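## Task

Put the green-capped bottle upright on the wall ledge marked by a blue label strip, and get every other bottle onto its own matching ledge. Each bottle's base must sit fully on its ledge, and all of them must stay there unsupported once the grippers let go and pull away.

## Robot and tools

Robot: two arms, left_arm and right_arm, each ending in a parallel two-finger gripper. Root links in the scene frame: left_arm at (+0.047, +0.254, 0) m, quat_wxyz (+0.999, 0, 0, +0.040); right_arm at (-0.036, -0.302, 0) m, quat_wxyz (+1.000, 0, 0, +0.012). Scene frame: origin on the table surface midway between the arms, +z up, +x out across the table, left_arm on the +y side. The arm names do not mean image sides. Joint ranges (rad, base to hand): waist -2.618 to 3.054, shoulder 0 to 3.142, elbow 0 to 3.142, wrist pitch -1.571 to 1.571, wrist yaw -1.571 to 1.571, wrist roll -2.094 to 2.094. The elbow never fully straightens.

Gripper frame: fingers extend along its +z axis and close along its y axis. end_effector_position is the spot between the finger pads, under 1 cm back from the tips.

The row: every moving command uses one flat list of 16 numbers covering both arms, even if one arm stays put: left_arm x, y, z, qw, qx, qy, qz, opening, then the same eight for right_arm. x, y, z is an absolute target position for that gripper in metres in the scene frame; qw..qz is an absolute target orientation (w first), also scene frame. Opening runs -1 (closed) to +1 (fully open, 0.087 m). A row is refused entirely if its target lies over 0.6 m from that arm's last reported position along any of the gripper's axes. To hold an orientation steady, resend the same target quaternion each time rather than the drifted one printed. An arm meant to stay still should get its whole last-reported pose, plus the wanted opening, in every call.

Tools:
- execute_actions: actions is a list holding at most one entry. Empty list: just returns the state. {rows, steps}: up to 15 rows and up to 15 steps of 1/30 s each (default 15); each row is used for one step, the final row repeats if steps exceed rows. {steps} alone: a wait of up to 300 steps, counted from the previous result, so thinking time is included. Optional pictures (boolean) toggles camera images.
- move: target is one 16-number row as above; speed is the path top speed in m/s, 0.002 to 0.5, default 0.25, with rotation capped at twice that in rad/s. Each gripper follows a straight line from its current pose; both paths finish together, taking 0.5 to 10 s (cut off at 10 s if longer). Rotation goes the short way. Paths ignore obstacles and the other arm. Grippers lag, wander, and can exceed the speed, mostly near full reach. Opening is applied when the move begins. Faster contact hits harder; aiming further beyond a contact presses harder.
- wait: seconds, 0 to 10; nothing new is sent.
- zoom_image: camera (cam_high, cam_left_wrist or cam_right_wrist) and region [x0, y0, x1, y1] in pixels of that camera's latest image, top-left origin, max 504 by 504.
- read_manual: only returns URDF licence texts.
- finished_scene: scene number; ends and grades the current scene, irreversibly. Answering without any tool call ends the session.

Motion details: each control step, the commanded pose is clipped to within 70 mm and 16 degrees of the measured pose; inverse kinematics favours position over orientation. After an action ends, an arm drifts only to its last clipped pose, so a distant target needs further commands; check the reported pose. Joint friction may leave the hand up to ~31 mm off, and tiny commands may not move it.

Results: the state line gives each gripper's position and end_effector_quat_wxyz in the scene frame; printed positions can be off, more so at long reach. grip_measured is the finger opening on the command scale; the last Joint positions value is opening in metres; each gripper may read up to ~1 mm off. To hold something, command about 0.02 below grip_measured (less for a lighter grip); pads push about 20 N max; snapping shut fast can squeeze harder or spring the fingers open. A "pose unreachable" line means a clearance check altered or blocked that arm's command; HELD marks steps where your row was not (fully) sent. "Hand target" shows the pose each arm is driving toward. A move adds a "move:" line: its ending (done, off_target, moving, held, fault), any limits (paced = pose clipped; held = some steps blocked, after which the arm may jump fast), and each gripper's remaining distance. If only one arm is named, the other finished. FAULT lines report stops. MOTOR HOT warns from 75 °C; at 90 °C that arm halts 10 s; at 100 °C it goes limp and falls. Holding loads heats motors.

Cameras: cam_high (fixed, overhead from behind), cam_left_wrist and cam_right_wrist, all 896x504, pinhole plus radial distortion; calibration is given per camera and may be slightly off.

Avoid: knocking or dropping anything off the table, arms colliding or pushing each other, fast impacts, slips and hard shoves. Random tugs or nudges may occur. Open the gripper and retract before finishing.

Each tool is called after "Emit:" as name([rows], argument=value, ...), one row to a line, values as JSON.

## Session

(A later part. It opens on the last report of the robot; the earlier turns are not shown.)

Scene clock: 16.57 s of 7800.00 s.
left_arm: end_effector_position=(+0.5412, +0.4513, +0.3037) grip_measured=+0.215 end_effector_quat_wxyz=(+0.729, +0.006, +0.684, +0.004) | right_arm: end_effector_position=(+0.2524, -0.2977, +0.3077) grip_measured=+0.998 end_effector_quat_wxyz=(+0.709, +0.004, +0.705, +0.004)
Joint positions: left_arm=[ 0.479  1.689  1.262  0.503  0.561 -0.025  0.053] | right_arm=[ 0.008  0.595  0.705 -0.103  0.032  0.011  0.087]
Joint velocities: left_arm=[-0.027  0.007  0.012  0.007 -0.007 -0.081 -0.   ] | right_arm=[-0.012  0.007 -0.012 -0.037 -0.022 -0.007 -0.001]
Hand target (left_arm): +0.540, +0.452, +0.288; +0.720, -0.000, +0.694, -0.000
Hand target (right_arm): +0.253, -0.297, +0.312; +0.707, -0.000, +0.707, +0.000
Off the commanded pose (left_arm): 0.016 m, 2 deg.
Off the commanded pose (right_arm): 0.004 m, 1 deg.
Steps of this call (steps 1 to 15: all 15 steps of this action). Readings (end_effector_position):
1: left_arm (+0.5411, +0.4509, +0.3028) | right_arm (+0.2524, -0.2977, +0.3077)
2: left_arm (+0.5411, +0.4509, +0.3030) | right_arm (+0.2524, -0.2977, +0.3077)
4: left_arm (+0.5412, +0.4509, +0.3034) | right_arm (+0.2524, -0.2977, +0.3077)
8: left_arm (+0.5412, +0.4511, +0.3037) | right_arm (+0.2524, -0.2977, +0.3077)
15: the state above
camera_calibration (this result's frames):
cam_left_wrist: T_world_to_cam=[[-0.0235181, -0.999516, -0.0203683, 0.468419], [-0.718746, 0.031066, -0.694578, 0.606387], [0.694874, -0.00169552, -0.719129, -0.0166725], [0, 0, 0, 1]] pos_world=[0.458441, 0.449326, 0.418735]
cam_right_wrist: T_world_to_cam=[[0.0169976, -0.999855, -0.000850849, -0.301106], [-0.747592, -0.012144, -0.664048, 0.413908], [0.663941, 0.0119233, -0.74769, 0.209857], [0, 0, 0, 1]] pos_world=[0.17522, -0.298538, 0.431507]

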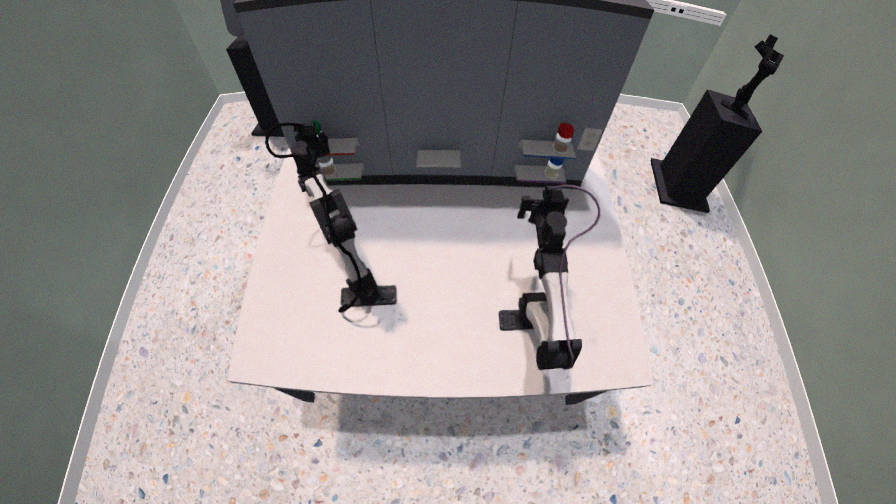

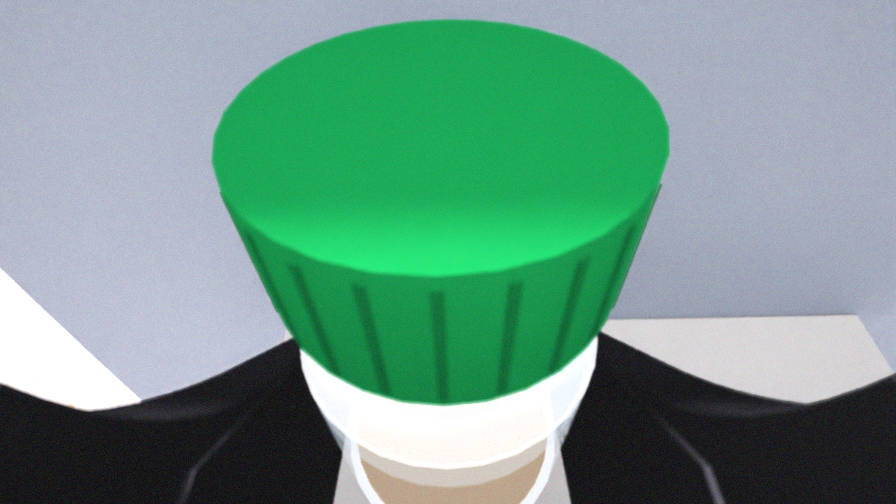

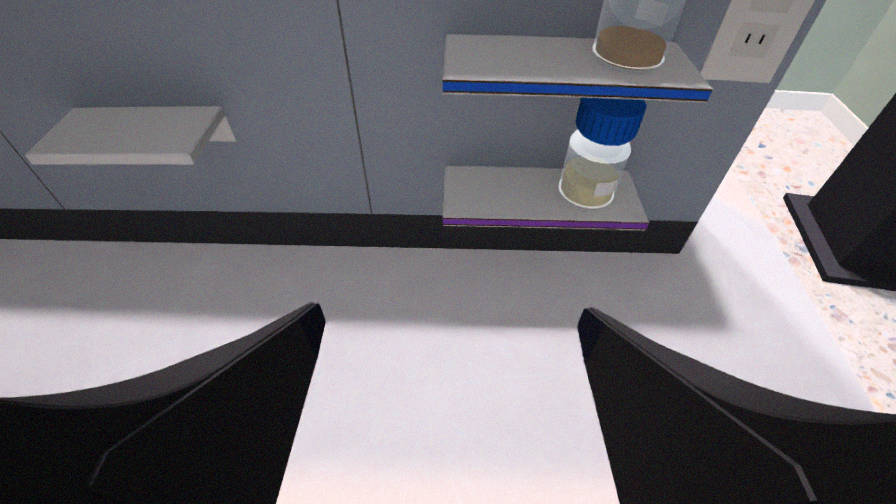

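Emit:
move(target=[0.54,0.452,0.335,0.72,0,0.694,0,0.17,0.253,-0.297,0.312,0.707,0,0.707,0,1], speed=0.1)

Emit:
move(target=[0.40,0.40,0.335,0.72,0,0.694,0,0.17,0.2,-0.33,0.312,0.707,0,0.707,0,1])

Emit:
move(target=[0.44,-0.03,0.12,0.675,0.245,0.653,-0.238,0.17,0.2,-0.33,0.312,0.707,0,0.707,0,1])

Scene clock: 19.30 s of 7800.00 s.
left_arm: end_effector_position=(+0.5416, +0.4515, +0.3103) grip_measured=+0.215 end_effector_quat_wxyz=(+0.703, -0.011, +0.711, -0.012) | right_arm: end_effector_position=(+0.2524, -0.2977, +0.3077) grip_measured=+0.998 end_effector_quat_wxyz=(+0.709, +0.004, +0.705, +0.004)
Joint positions: left_arm=[ 0.479  1.689  1.367  0.309  0.561 -0.025  0.053] | right_arm=[ 0.008  0.595  0.705 -0.103  0.032  0.011  0.087]
Joint velocities: left_arm=[-0.007 -0.017 -0.007  0.022 -0.037 -0.066 -0.001] | right_arm=[ 0.012  0.022 -0.002  0.007 -0.022  0.007  0.   ]
Hand target (left_arm): +0.539, +0.452, +0.335; +0.720, -0.000, +0.694, +0.000
Hand target (right_arm): +0.253, -0.297, +0.312; +0.707, -0.000, +0.707, +0.000
Off the commanded pose (left_arm): 0.025 m, 3 deg.
Off the commanded pose (right_arm): 0.004 m, 1 deg.
move: off_target (left_arm)
camera_calibration (this result's frames):
cam_left_wrist: T_world_to_cam=[[-0.0232197, -0.999329, 0.0283156, 0.453475], [-0.76883, -0.000254652, -0.639453, 0.635402], [0.639031, -0.0366179, -0.768309, 0.0490244], [0, 0, 0, 1]] pos_world=[0.467718, 0.455128, 0.431135]
cam_right_wrist: T_world_to_cam=[[0.0169976, -0.999855, -0.000850849, -0.301106], [-0.747592, -0.012144, -0.664048, 0.413908], [0.663941, 0.0119233, -0.74769, 0.209857], [0, 0, 0, 1]] pos_world=[0.17522, -0.298538, 0.431507]

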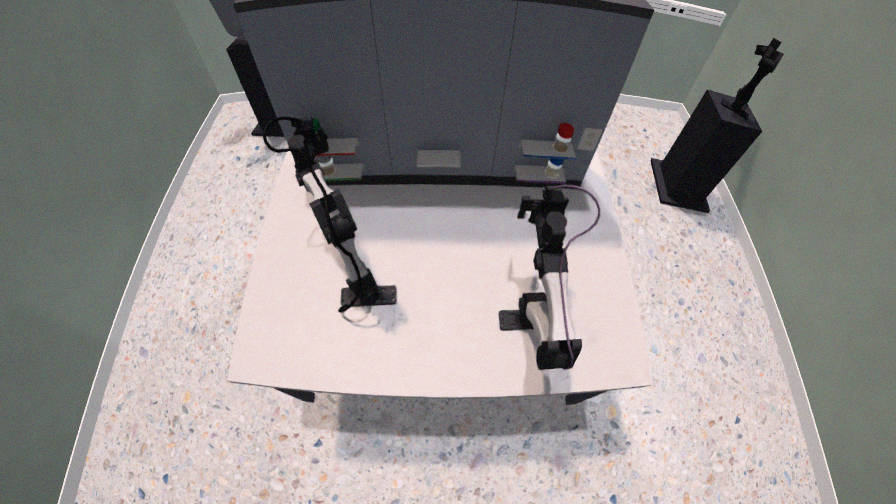

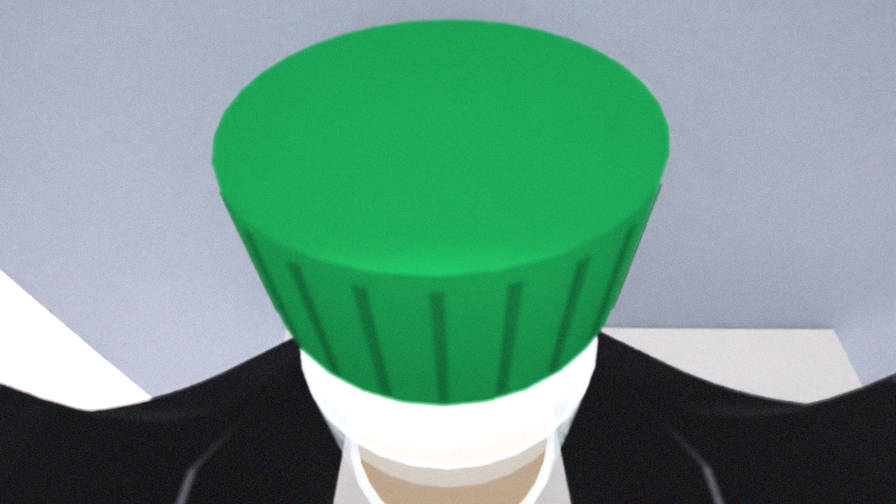

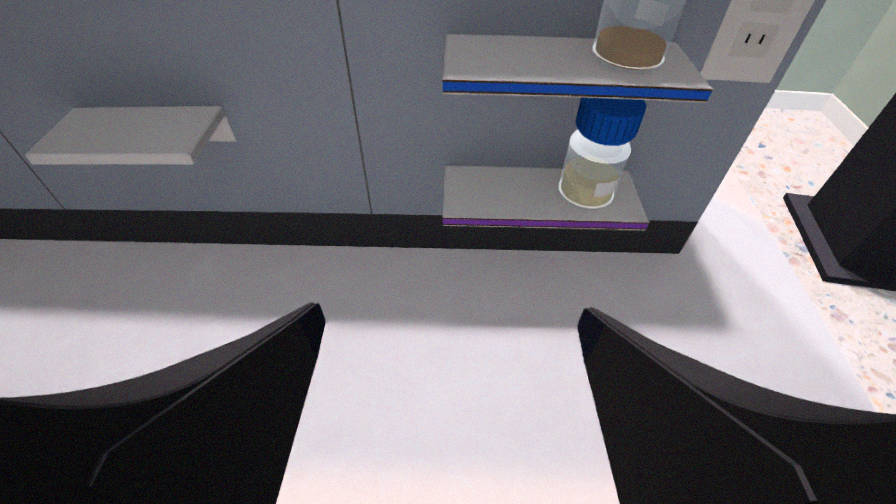

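Scene clock: 20.70 s of 7800.00 s.
left_arm: end_effector_position=(+0.4036, +0.4012, +0.3355) grip_measured=+0.215 end_effector_quat_wxyz=(+0.717, -0.001, +0.697, +0.000) | right_arm: end_effector_position=(+0.2057, -0.3332, +0.3004) grip_measured=+0.998 end_effector_quat_wxyz=(+0.699, +0.009, +0.715, +0.006)
Joint positions: left_arm=[ 0.607  1.128  0.955  0.21   0.685 -0.025  0.053] | right_arm=[-0.469  0.432  0.705 -0.297 -0.442  0.011  0.087]
Joint velocities: left_arm=[ 0.002  0.017 -0.007 -0.051 -0.022  0.051  0.001] | right_arm=[ 0.007  0.002  0.002  0.051 -0.022 -0.007  0.001]
Hand target (left_arm): +0.400, +0.400, +0.335; +0.720, +0.001, +0.694, +0.000
Hand target (right_arm): +0.200, -0.331, +0.313; +0.707, +0.001, +0.707, +0.001
Off the commanded pose (left_arm): 0.004 m, 0 deg.
Off the commanded pose (right_arm): 0.013 m, 2 deg.
move: off_target (right_arm)
camera_calibration (this result's frames):
cam_left_wrist: T_world_to_cam=[[-0.0195468, -0.9998, -0.00416607, 0.408882], [-0.742112, 0.0173008, -0.670052, 0.53781], [0.66999, -0.0100057, -0.742302, 0.122839], [0, 0, 0, 1]] pos_world=[0.324807, 0.400725, 0.453248]
cam_right_wrist: T_world_to_cam=[[0.0141835, -0.999831, -0.011732, -0.331913], [-0.765987, -0.00332308, -0.642848, 0.374033], [0.6427, 0.0181044, -0.765904, 0.247764], [0, 0, 0, 1]] pos_world=[0.131974, -0.335099, 0.426316]

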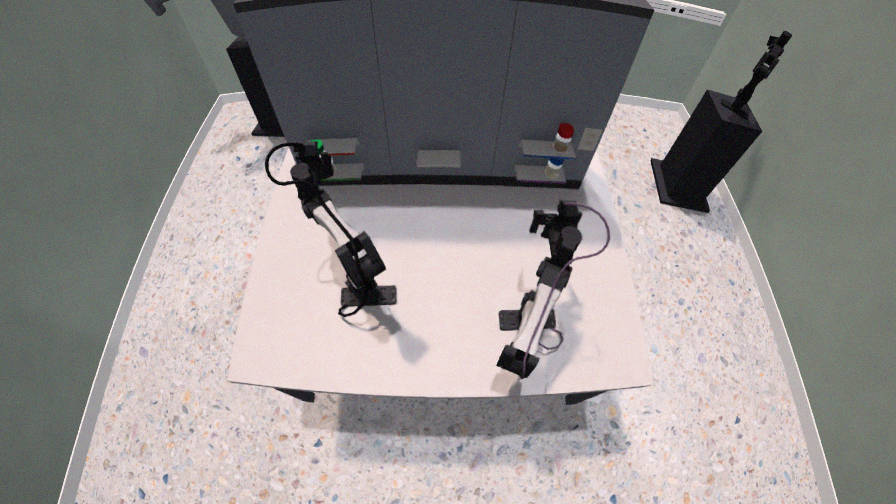

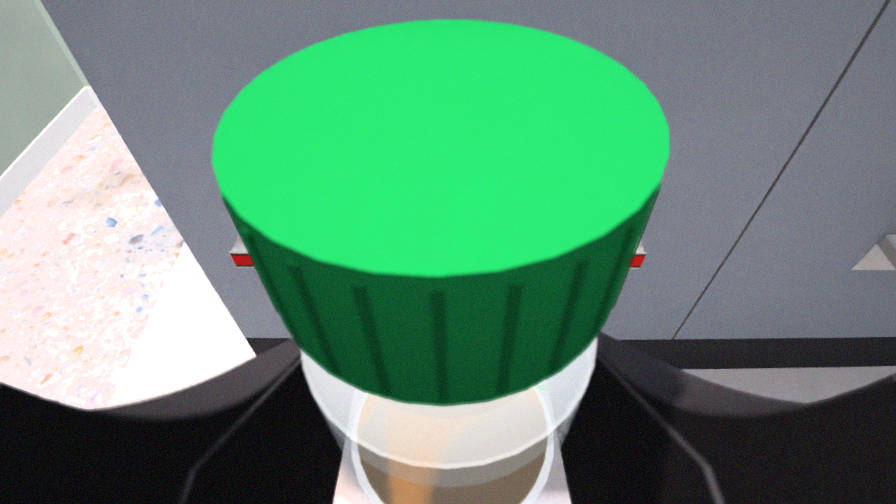

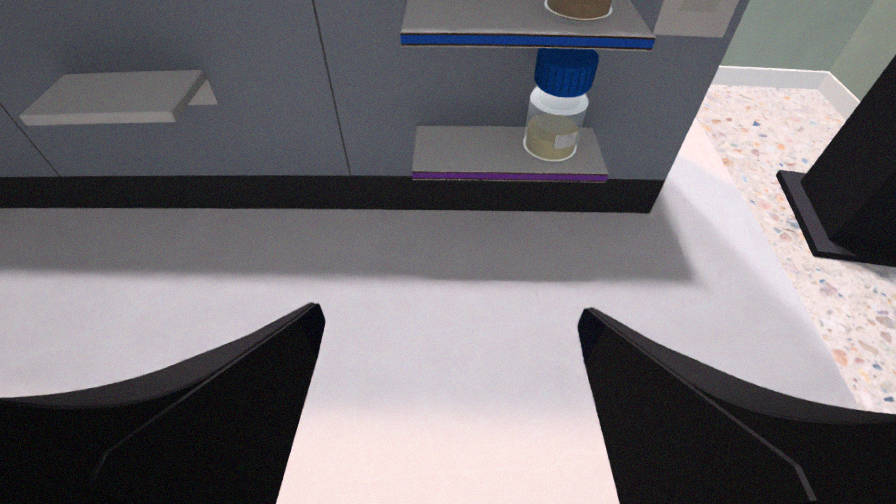

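Scene clock: 23.40 s of 7800.00 s.
left_arm: end_effector_position=(+0.4300, -0.0251, +0.1091) grip_measured=+0.215 end_effector_quat_wxyz=(+0.657, +0.246, +0.670, -0.242) | right_arm: end_effector_position=(+0.2056, -0.3332, +0.3001) grip_measured=+0.998 end_effector_quat_wxyz=(+0.699, +0.009, +0.715, +0.007)
Joint positions: left_arm=[-0.665  1.839  0.596  1.224  0.12   0.001  0.053] | right_arm=[-0.469  0.432  0.705 -0.298 -0.442  0.011  0.087]
Joint velocities: left_arm=[-0.002  0.007  0.007 -0.022 -0.051 -0.007 -0.001] | right_arm=[ 0.007 -0.007 -0.007 -0.095 -0.022  0.051  0.001]
Hand target (left_arm): +0.438, -0.029, +0.120; +0.675, +0.242, +0.654, -0.241
Hand target (right_arm): +0.200, -0.330, +0.312; +0.707, -0.000, +0.707, +0.000
Off the commanded pose (left_arm): 0.016 m, 3 deg.
Off the commanded pose (right_arm): 0.014 m, 2 deg.
move: off_target (left_arm, right_arm)
camera_calibration (this result's frames):
cam_left_wrist: T_world_to_cam=[[-0.664073, -0.747663, -0.00266976, 0.265522], [-0.577491, 0.515188, -0.633313, 0.350731], [0.474881, -0.419024, -0.773891, 0.00993944], [0, 0, 0, 1]] pos_world=[0.37415, 0.0219936, 0.230524]
cam_right_wrist: T_world_to_cam=[[0.0141711, -0.999825, -0.0122397, -0.331735], [-0.76665, -0.00300625, -0.642058, 0.373831], [0.641908, 0.0184822, -0.766558, 0.248078], [0, 0, 0, 1]] pos_world=[0.132055, -0.335138, 0.426127]

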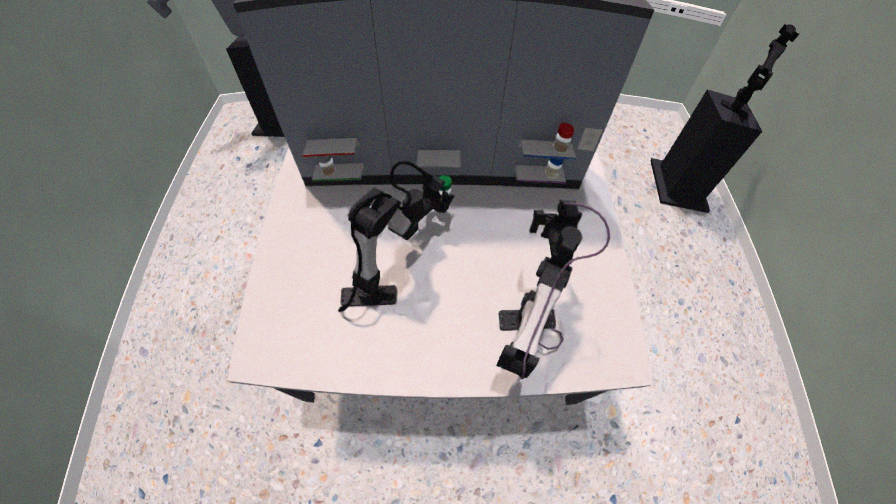

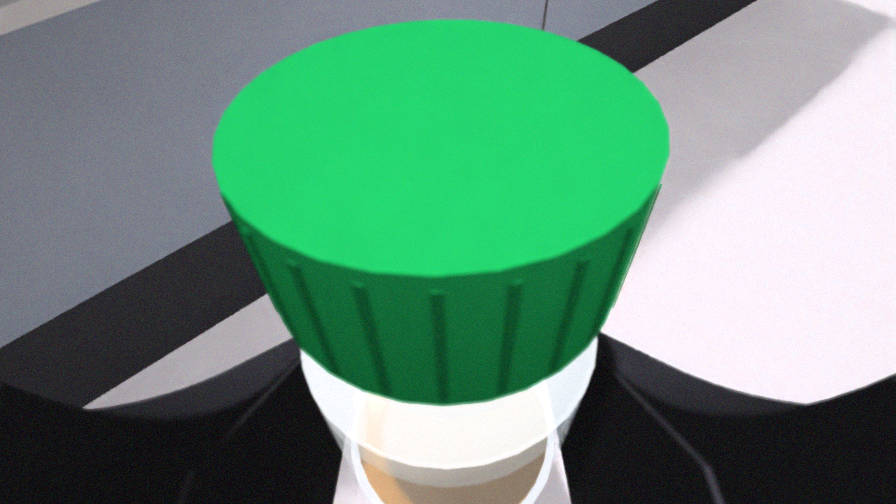

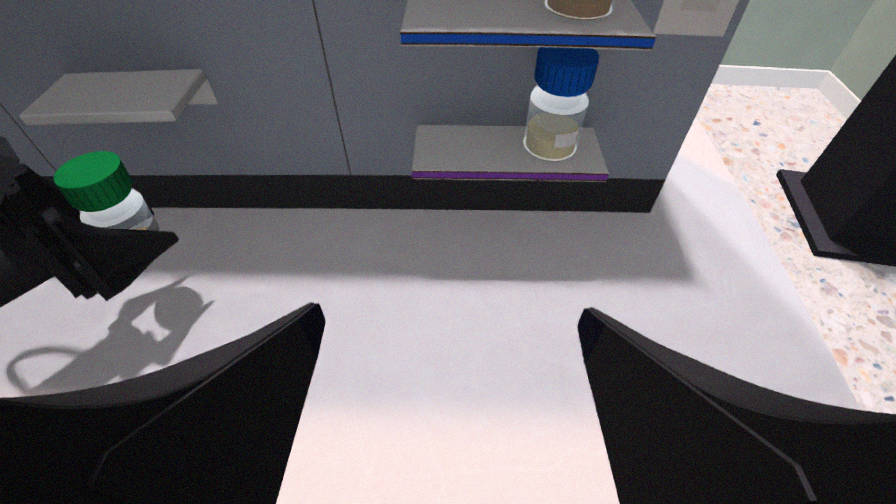

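Emit:
move(target=[0.45,-0.04,0.05,0.69,0.25,0.637,-0.232,0.17,0.2,-0.33,0.312,0.707,0,0.707,0,1], speed=0.08)

Scene clock: 26.00 s of 7800.00 s.
left_arm: end_effector_position=(+0.4436, -0.0338, +0.0388) grip_measured=+0.215 end_effector_quat_wxyz=(+0.665, +0.257, +0.663, -0.230) | right_arm: end_effector_position=(+0.2056, -0.3332, +0.3000) grip_measured=+0.998 end_effector_quat_wxyz=(+0.699, +0.009, +0.715, +0.007)
Joint positions: left_arm=[-0.671  2.202  0.653  1.538  0.111  0.038  0.053] | right_arm=[-0.469  0.432  0.705 -0.299 -0.442  0.011  0.087]
Joint velocities: left_arm=[ 0.007 -0.012 -0.007  0.037  0.007 -0.022 -0.   ] | right_arm=[-0.007 -0.002 -0.007  0.007 -0.022 -0.022 -0.001]
Hand target (left_arm): +0.450, -0.040, +0.050; +0.683, +0.253, +0.645, -0.230
Hand target (right_arm): +0.200, -0.330, +0.312; +0.707, -0.000, +0.707, +0.000
Off the commanded pose (left_arm): 0.014 m, 4 deg.
Off the commanded pose (right_arm): 0.014 m, 2 deg.
joint sent to its limit (left arm) — the command would take joint 4 (wrist pitch) past its upper limit, so that joint was sent only as far as its limit.
move: off_target (left_arm, right_arm)
camera_calibration (this result's frames):
cam_left_wrist: T_world_to_cam=[[-0.661517, -0.748792, -0.041305, 0.268207], [-0.558927, 0.529007, -0.638555, 0.310987], [0.499995, -0.399329, -0.768467, -0.0652638], [0, 0, 0, 1]] pos_world=[0.383874, 0.0102549, 0.159508]
cam_right_wrist: T_world_to_cam=[[0.0141669, -0.999823, -0.0124089, -0.331675], [-0.766871, -0.00290072, -0.641794, 0.373763], [0.641645, 0.0186083, -0.766776, 0.248182], [0, 0, 0, 1]] pos_world=[0.132082, -0.335151, 0.426064]

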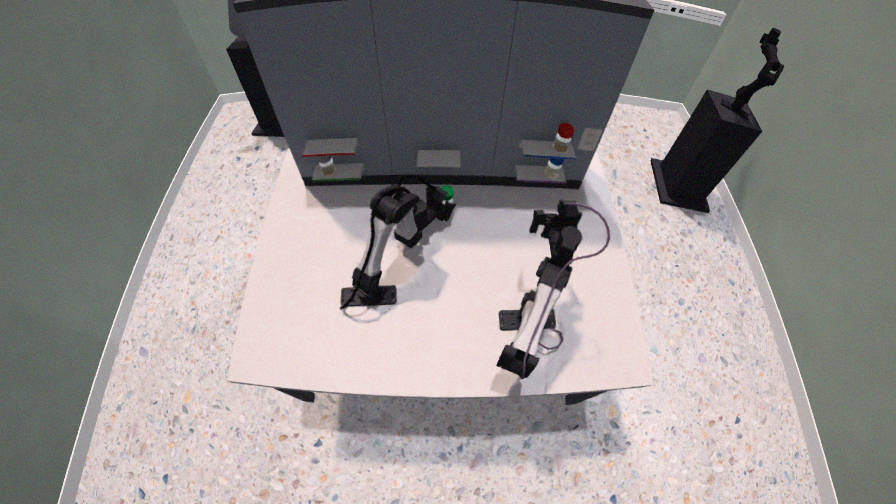

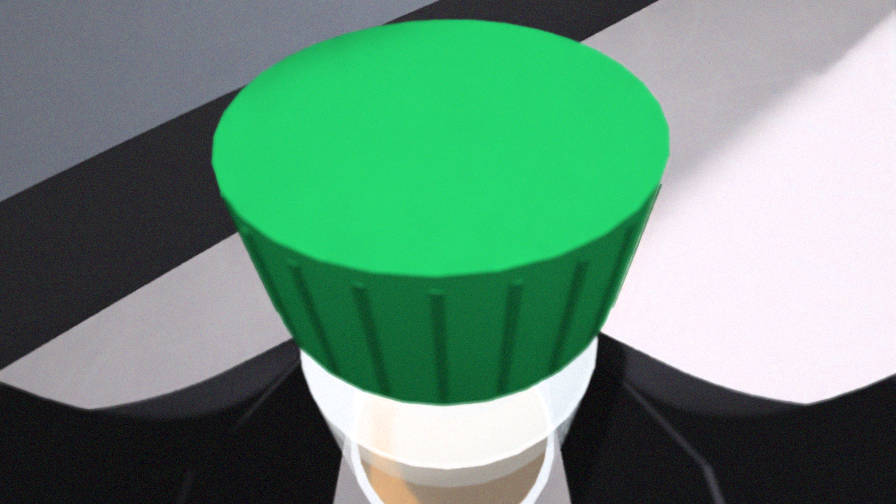

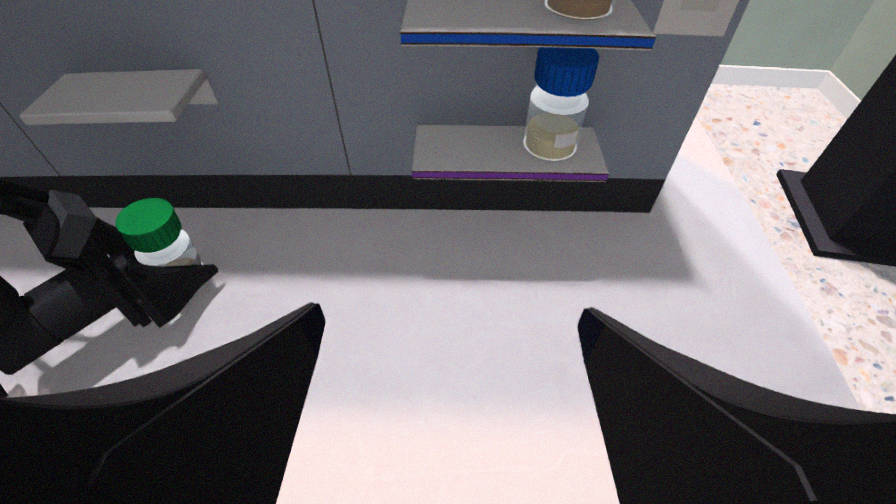

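Emit:
execute_actions([
  {"rows":[[0.446,-0.036,0.042,0.67,0.255,0.658,-0.23,0.21,0.2,-0.33,0.312,0.707,0,0.707,0,1],[0.446,-0.036,0.042,0.67,0.255,0.658,-0.23,0.21,0.2,-0.33,0.312,0.707,0,0.707,0,1],[0.446,-0.036,0.042,0.67,0.255,0.658,-0.23,0.23,0.2,-0.33,0.312,0.707,0,0.707,0,1],[0.446,-0.036,0.042,0.67,0.255,0.658,-0.23,0.23,0.2,-0.33,0.312,0.707,0,0.707,0,1],[0.446,-0.036,0.042,0.67,0.255,0.658,-0.23,0.25,0.2,-0.33,0.312,0.707,0,0.707,0,1],[0.446,-0.036,0.042,0.67,0.255,0.658,-0.23,0.25,0.2,-0.33,0.312,0.707,0,0.707,0,1],[0.446,-0.036,0.042,0.67,0.255,0.658,-0.23,0.28,0.2,-0.33,0.312,0.707,0,0.707,0,1],[0.446,-0.036,0.042,0.67,0.255,0.658,-0.23,0.28,0.2,-0.33,0.312,0.707,0,0.707,0,1],[0.446,-0.036,0.042,0.67,0.255,0.658,-0.23,0.35,0.2,-0.33,0.312,0.707,0,0.707,0,1],[0.446,-0.036,0.042,0.67,0.255,0.658,-0.23,0.45,0.2,-0.33,0.312,0.707,0,0.707,0,1],[0.446,-0.036,0.042,0.67,0.255,0.658,-0.23,0.6,0.2,-0.33,0.312,0.707,0,0.707,0,1],[0.446,-0.036,0.042,0.67,0.255,0.658,-0.23,0.8,0.2,-0.33,0.312,0.707,0,0.707,0,1]],"steps":15},
])

Emit:
move(target=[0.385,0.04,0.06,0.67,0.255,0.658,-0.23,1,0.2,-0.33,0.312,0.707,0,0.707,0,1], speed=0.15)

Emit:
move(target=[0.28,0.3,0.25,0.707,0,0.707,0,1,0.36,-0.13,0.10,0.68,-0.245,0.65,0.24,1])

Scene clock: 30.00 s of 7800.00 s.
left_arm: end_effector_position=(+0.4440, -0.0338, +0.0406) grip_measured=+0.798 end_effector_quat_wxyz=(+0.667, +0.256, +0.661, -0.230) | right_arm: end_effector_position=(+0.2056, -0.3332, +0.3000) grip_measured=+0.998 end_effector_quat_wxyz=(+0.699, +0.009, +0.715, +0.007)
Joint positions: left_arm=[-0.671  2.202  0.653  1.546  0.11   0.039  0.079] | right_arm=[-0.469  0.432  0.705 -0.299 -0.442  0.011  0.087]
Joint velocities: left_arm=[ 0.002 -0.007  0.022  0.051 -0.037  0.022  0.002] | right_arm=[ 0.012 -0.012 -0.002 -0.125 -0.007 -0.037 -0.001]
Hand target (left_arm): +0.446, -0.036, +0.042; +0.670, +0.255, +0.658, -0.230
Hand target (right_arm): +0.200, -0.330, +0.312; +0.707, -0.000, +0.707, +0.000
Off the commanded pose (left_arm): 0.003 m, 0 deg.
Off the commanded pose (right_arm): 0.014 m, 2 deg.
Steps of this call (steps 1 to 90: nothing new was sent; then 0.50 s passed at rest; steps 91 to 105: all 15 steps of this action). Readings (end_effector_position):
91: left_arm (+0.4436, -0.0337, +0.0388) | right_arm (+0.2056, -0.3332, +0.3000)
92: left_arm (+0.4435, -0.0337, +0.0385) | right_arm (+0.2056, -0.3332, +0.3000)
94: left_arm (+0.4434, -0.0336, +0.0378) | right_arm (+0.2056, -0.3332, +0.3000)
98: left_arm (+0.4438, -0.0336, +0.0391) | right_arm (+0.2056, -0.3332, +0.3000)
105: the state above
camera_calibration (this result's frames):
cam_left_wrist: T_world_to_cam=[[-0.660399, -0.749703, -0.0426469, 0.268066], [-0.555509, 0.525972, -0.644021, 0.310966], [0.505256, -0.40162, -0.763818, -0.0666851], [0, 0, 0, 1]] pos_world=[0.383468, 0.0106284, 0.160766]
cam_right_wrist: T_world_to_cam=[[0.0141669, -0.999823, -0.0124089, -0.331675], [-0.766871, -0.00290072, -0.641794, 0.373763], [0.641645, 0.0186083, -0.766776, 0.248182], [0, 0, 0, 1]] pos_world=[0.132082, -0.335151, 0.426064]

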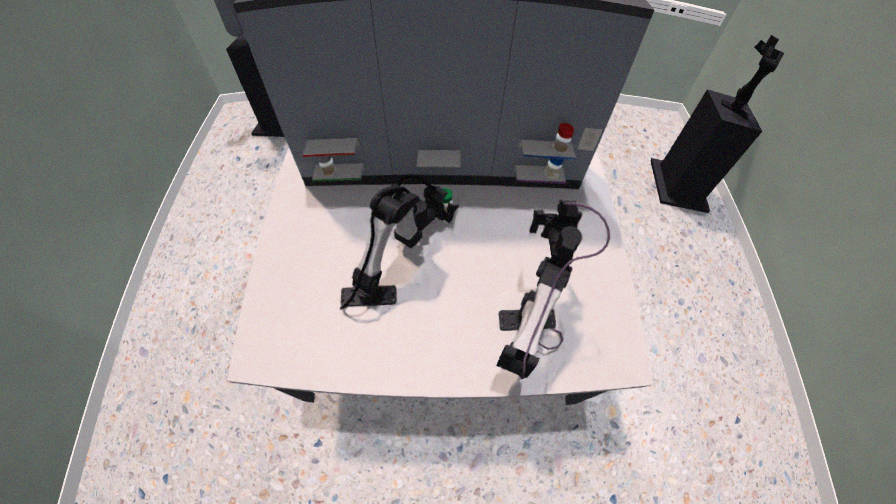

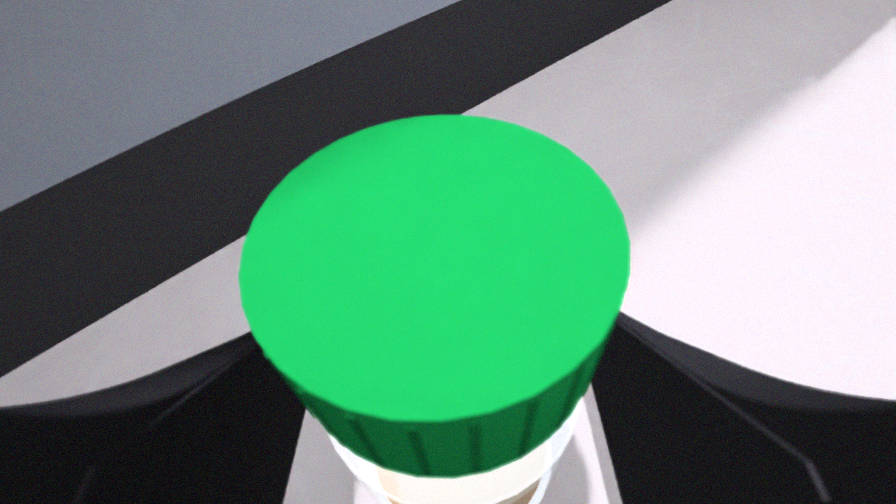

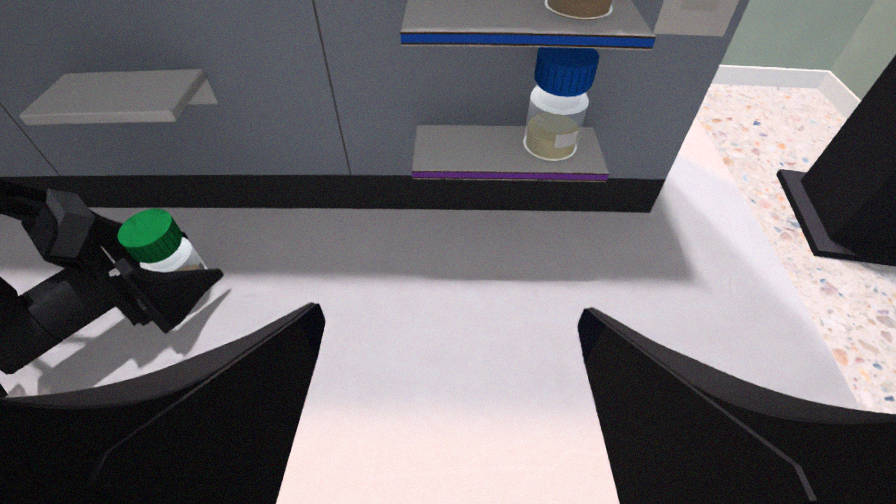

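Scene clock: 31.37 s of 7800.00 s.
left_arm: end_effector_position=(+0.3916, +0.0356, +0.0626) grip_measured=+0.989 end_effector_quat_wxyz=(+0.657, +0.258, +0.672, -0.225) | right_arm: end_effector_position=(+0.2056, -0.3332, +0.3000) grip_measured=+0.998 end_effector_quat_wxyz=(+0.699, +0.009, +0.715, +0.007)
Joint positions: left_arm=[-0.553  1.93   0.315  1.578  0.223  0.044  0.087] | right_arm=[-0.469  0.432  0.705 -0.299 -0.442  0.011  0.087]
Joint velocities: left_arm=[ 0.012 -0.007 -0.012  0.007  0.037 -0.007 -0.001] | right_arm=[ 0.012  0.002  0.022  0.022 -0.051 -0.037  0.   ]
Hand target (left_arm): +0.386, +0.040, +0.060; +0.652, +0.262, +0.675, -0.225
Hand target (right_arm): +0.200, -0.330, +0.312; +0.707, -0.000, +0.707, +0.000
Off the commanded pose (left_arm): 0.008 m, 2 deg.
Off the commanded pose (right_arm): 0.014 m, 2 deg.
joint sent to its limit (left arm) — the command would take joint 4 (wrist pitch) past its upper limit, so that joint was sent only as far as its limit.
move: off_target (right_arm)
camera_calibration (this result's frames):
cam_left_wrist: T_world_to_cam=[[-0.658401, -0.751648, -0.0391636, 0.285462], [-0.574436, 0.535433, -0.61914, 0.265105], [0.486345, -0.385145, -0.784304, 0.0126306], [0, 0, 0, 1]] pos_world=[0.334091, 0.0774856, 0.185223]
cam_right_wrist: T_world_to_cam=[[0.0141669, -0.999823, -0.0124089, -0.331675], [-0.766871, -0.00290072, -0.641794, 0.373763], [0.641645, 0.0186083, -0.766776, 0.248182], [0, 0, 0, 1]] pos_world=[0.132082, -0.335151, 0.426064]

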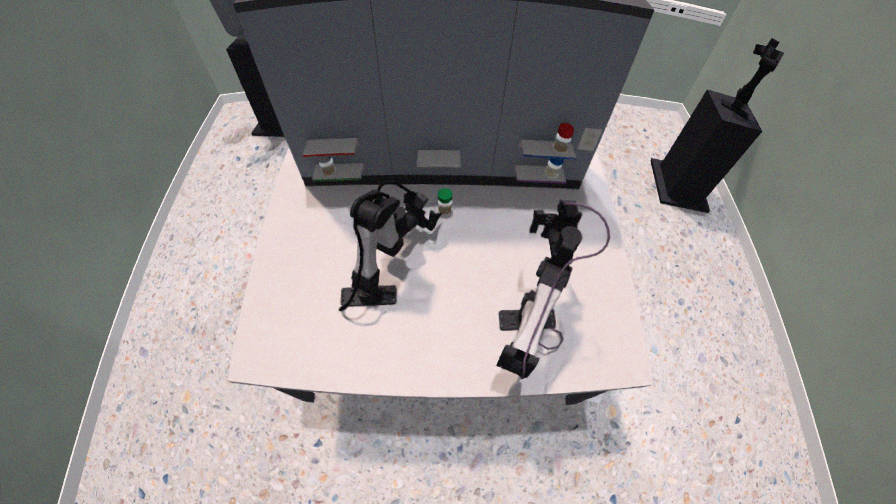

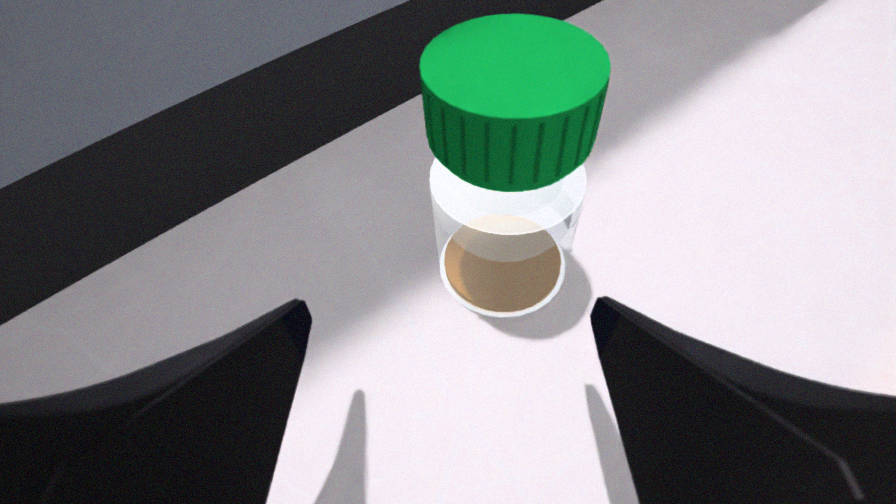

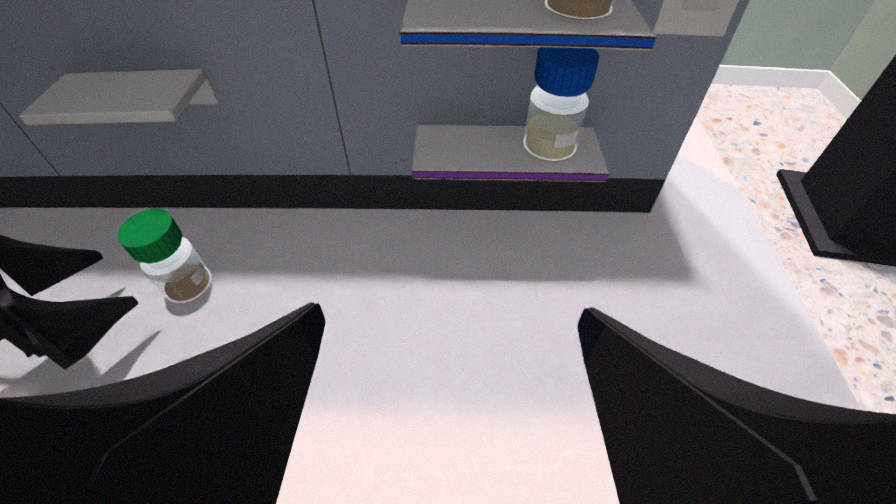

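Scene clock: 33.77 s of 7800.00 s.
left_arm: end_effector_position=(+0.2809, +0.2999, +0.2483) grip_measured=+0.989 end_effector_quat_wxyz=(+0.714, +0.002, +0.700, +0.005) | right_arm: end_effector_position=(+0.3509, -0.1352, +0.0950) grip_measured=+0.998 end_effector_quat_wxyz=(+0.669, -0.244, +0.663, +0.231)
Joint positions: left_arm=[ 0.586  0.281  0.439 -0.133  0.661 -0.005  0.087] | right_arm=[ 0.196  1.822  0.405  1.419 -0.467 -0.019  0.087]
Joint velocities: left_arm=[-0.007  0.002  0.012 -0.037  0.007  0.081 -0.   ] | right_arm=[-0.012 -0.002 -0.022  0.022 -0.022 -0.007 -0.   ]
Hand target (left_arm): +0.281, +0.300, +0.250; +0.709, +0.003, +0.705, +0.003
Hand target (right_arm): +0.355, -0.130, +0.100; +0.674, -0.247, +0.654, +0.239
Off the commanded pose (left_arm): 0.002 m, 1 deg.
Off the commanded pose (right_arm): 0.012 m, 2 deg.
move: off_target (right_arm); limits=paced
camera_calibration (this result's frames):
cam_left_wrist: T_world_to_cam=[[-0.0161037, -0.99975, -0.0154901, 0.306661], [-0.748645, 0.0223252, -0.662595, 0.388579], [0.662775, 0.000926388, -0.748818, 0.139745], [0, 0, 0, 1]] pos_world=[0.203226, 0.29778, 0.366864]
cam_right_wrist: T_world_to_cam=[[0.646685, -0.762163, 0.0301107, -0.332241], [-0.559736, -0.501005, -0.660068, 0.215856], [0.518165, 0.410002, -0.750602, 0.0887878], [0, 0, 0, 1]] pos_world=[0.289671, -0.18148, 0.219128]

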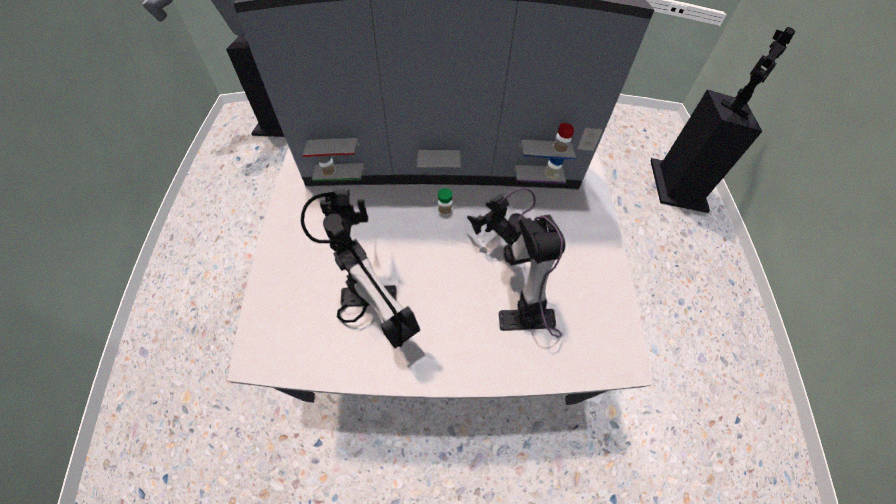

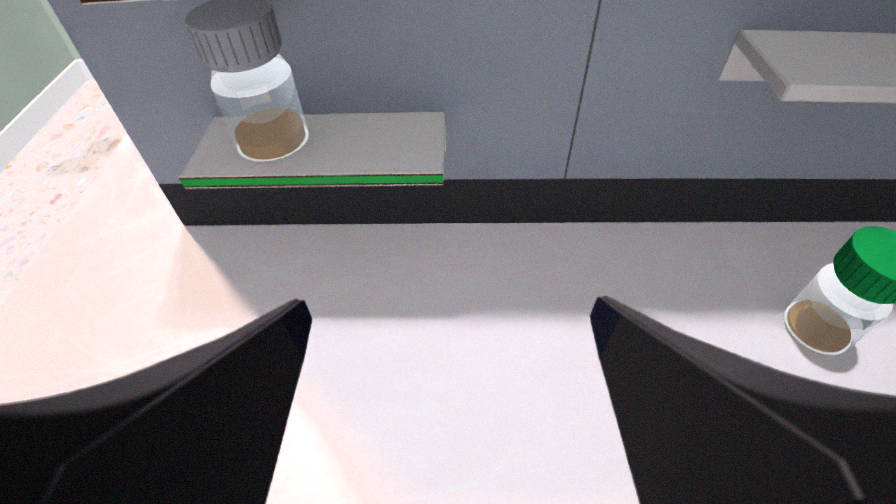

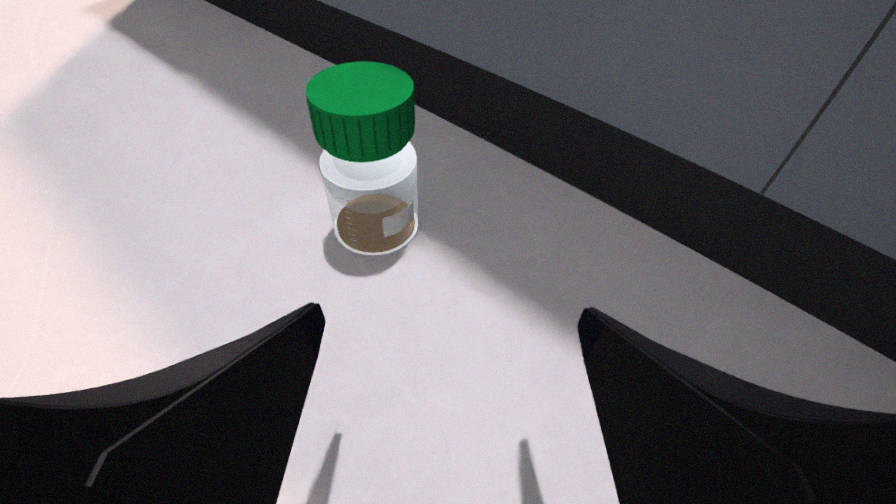

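Emit:
move(target=[0.372,-0.05,0.055,0.68,-0.245,0.65,0.24,1,0.372,-0.05,0.055,0.68,-0.245,0.65,0.24,1], speed=0.001)

Emit:
move(target=[0.28,0.3,0.25,0.707,0,0.707,0,1,0.372,-0.05,0.055,0.68,-0.245,0.65,0.24,1], speed=0.2)

speed must be a number from 0.002 to 0.5 (m/s); nothing of the call was run and nothing moved

Scene clock: 37.07 s of 7800.00 s.
left_arm: end_effector_position=(+0.2802, +0.2997, +0.2455) grip_measured=+0.989 end_effector_quat_wxyz=(+0.710, +0.000, +0.704, +0.002) | right_arm: end_effector_position=(+0.3667, -0.0542, +0.0504) grip_measured=+0.998 end_effector_quat_wxyz=(+0.667, -0.251, +0.660, +0.238)
Joint positions: left_arm=[ 0.592  0.281  0.439 -0.146  0.669 -0.004  0.087] | right_arm=[ 0.44   2.142  0.584  1.561 -0.243 -0.019  0.087]
Joint velocities: left_arm=[-0.002  0.027 -0.012  0.022 -0.022  0.037  0.   ] | right_arm=[-0.012 -0.017 -0.007 -0.022  0.022 -0.007 -0.   ]
Hand target (left_arm): +0.280, +0.300, +0.250; +0.707, -0.000, +0.707, +0.000
Hand target (right_arm): +0.372, -0.051, +0.055; +0.676, -0.246, +0.652, +0.239
Off the commanded pose (left_arm): 0.005 m, 1 deg.
Off the commanded pose (right_arm): 0.008 m, 2 deg.
joint sent to its limit (right arm) — the command would take joint 4 (wrist pitch) past its upper limit, so that joint was sent only as far as its limit.
move: done
camera_calibration (this result's frames):
cam_left_wrist: T_world_to_cam=[[-0.0181185, -0.999801, -0.00828936, 0.305172], [-0.755568, 0.0191213, -0.654791, 0.387172], [0.65482, -0.00560065, -0.755764, 0.143943], [0, 0, 0, 1]] pos_world=[0.203807, 0.298514, 0.364834]
cam_right_wrist: T_world_to_cam=[[0.662218, -0.748719, 0.0297887, -0.284302], [-0.54864, -0.511565, -0.661284, 0.231259], [0.510354, 0.421571, -0.749544, 0.0173778], [0, 0, 0, 1]] pos_world=[0.306279, -0.101884, 0.174422]

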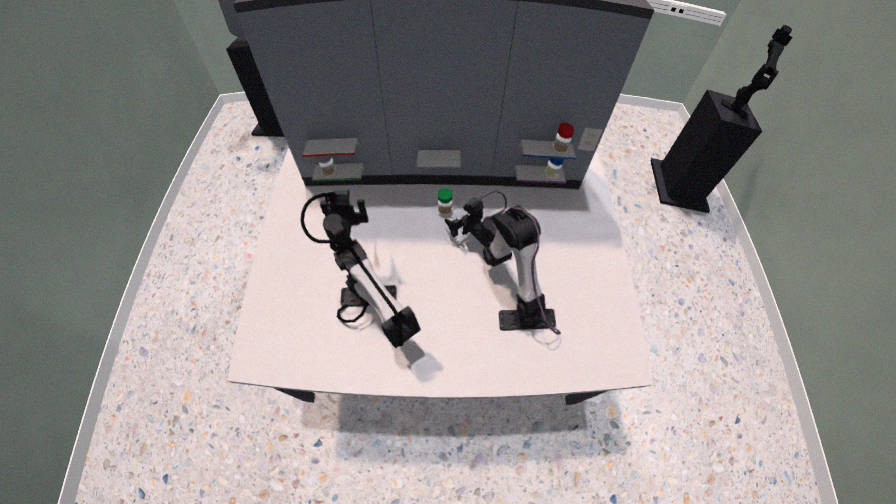

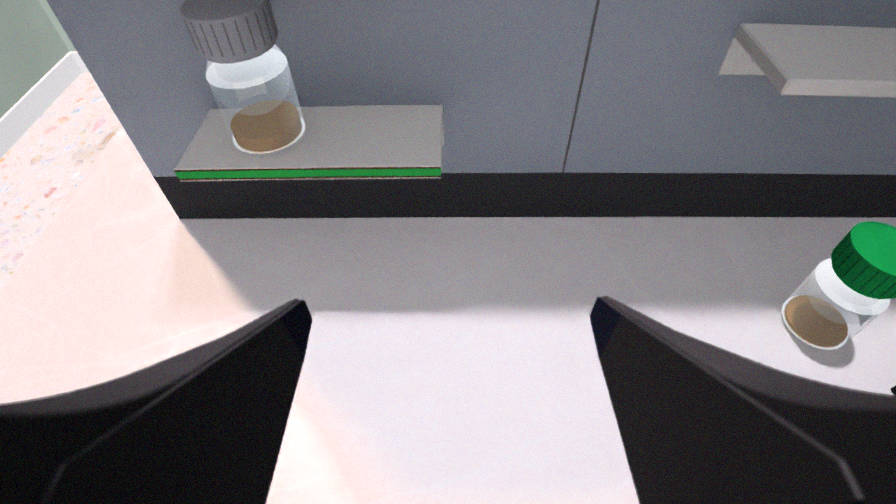

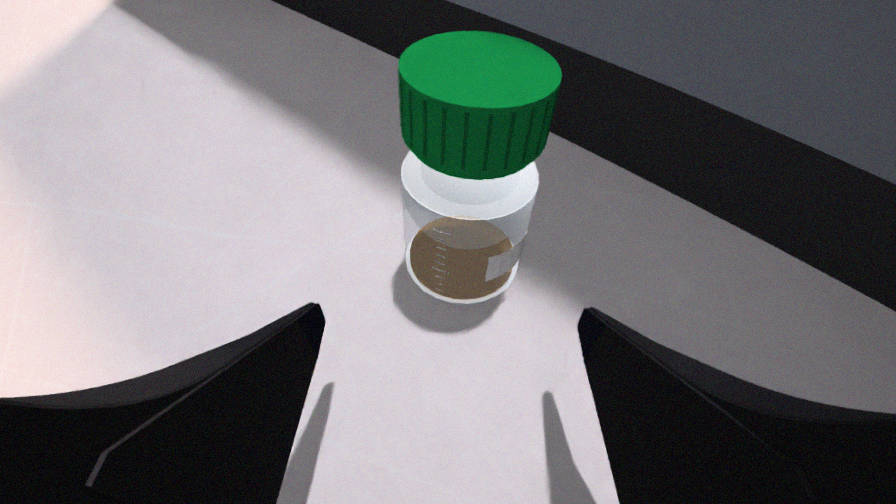

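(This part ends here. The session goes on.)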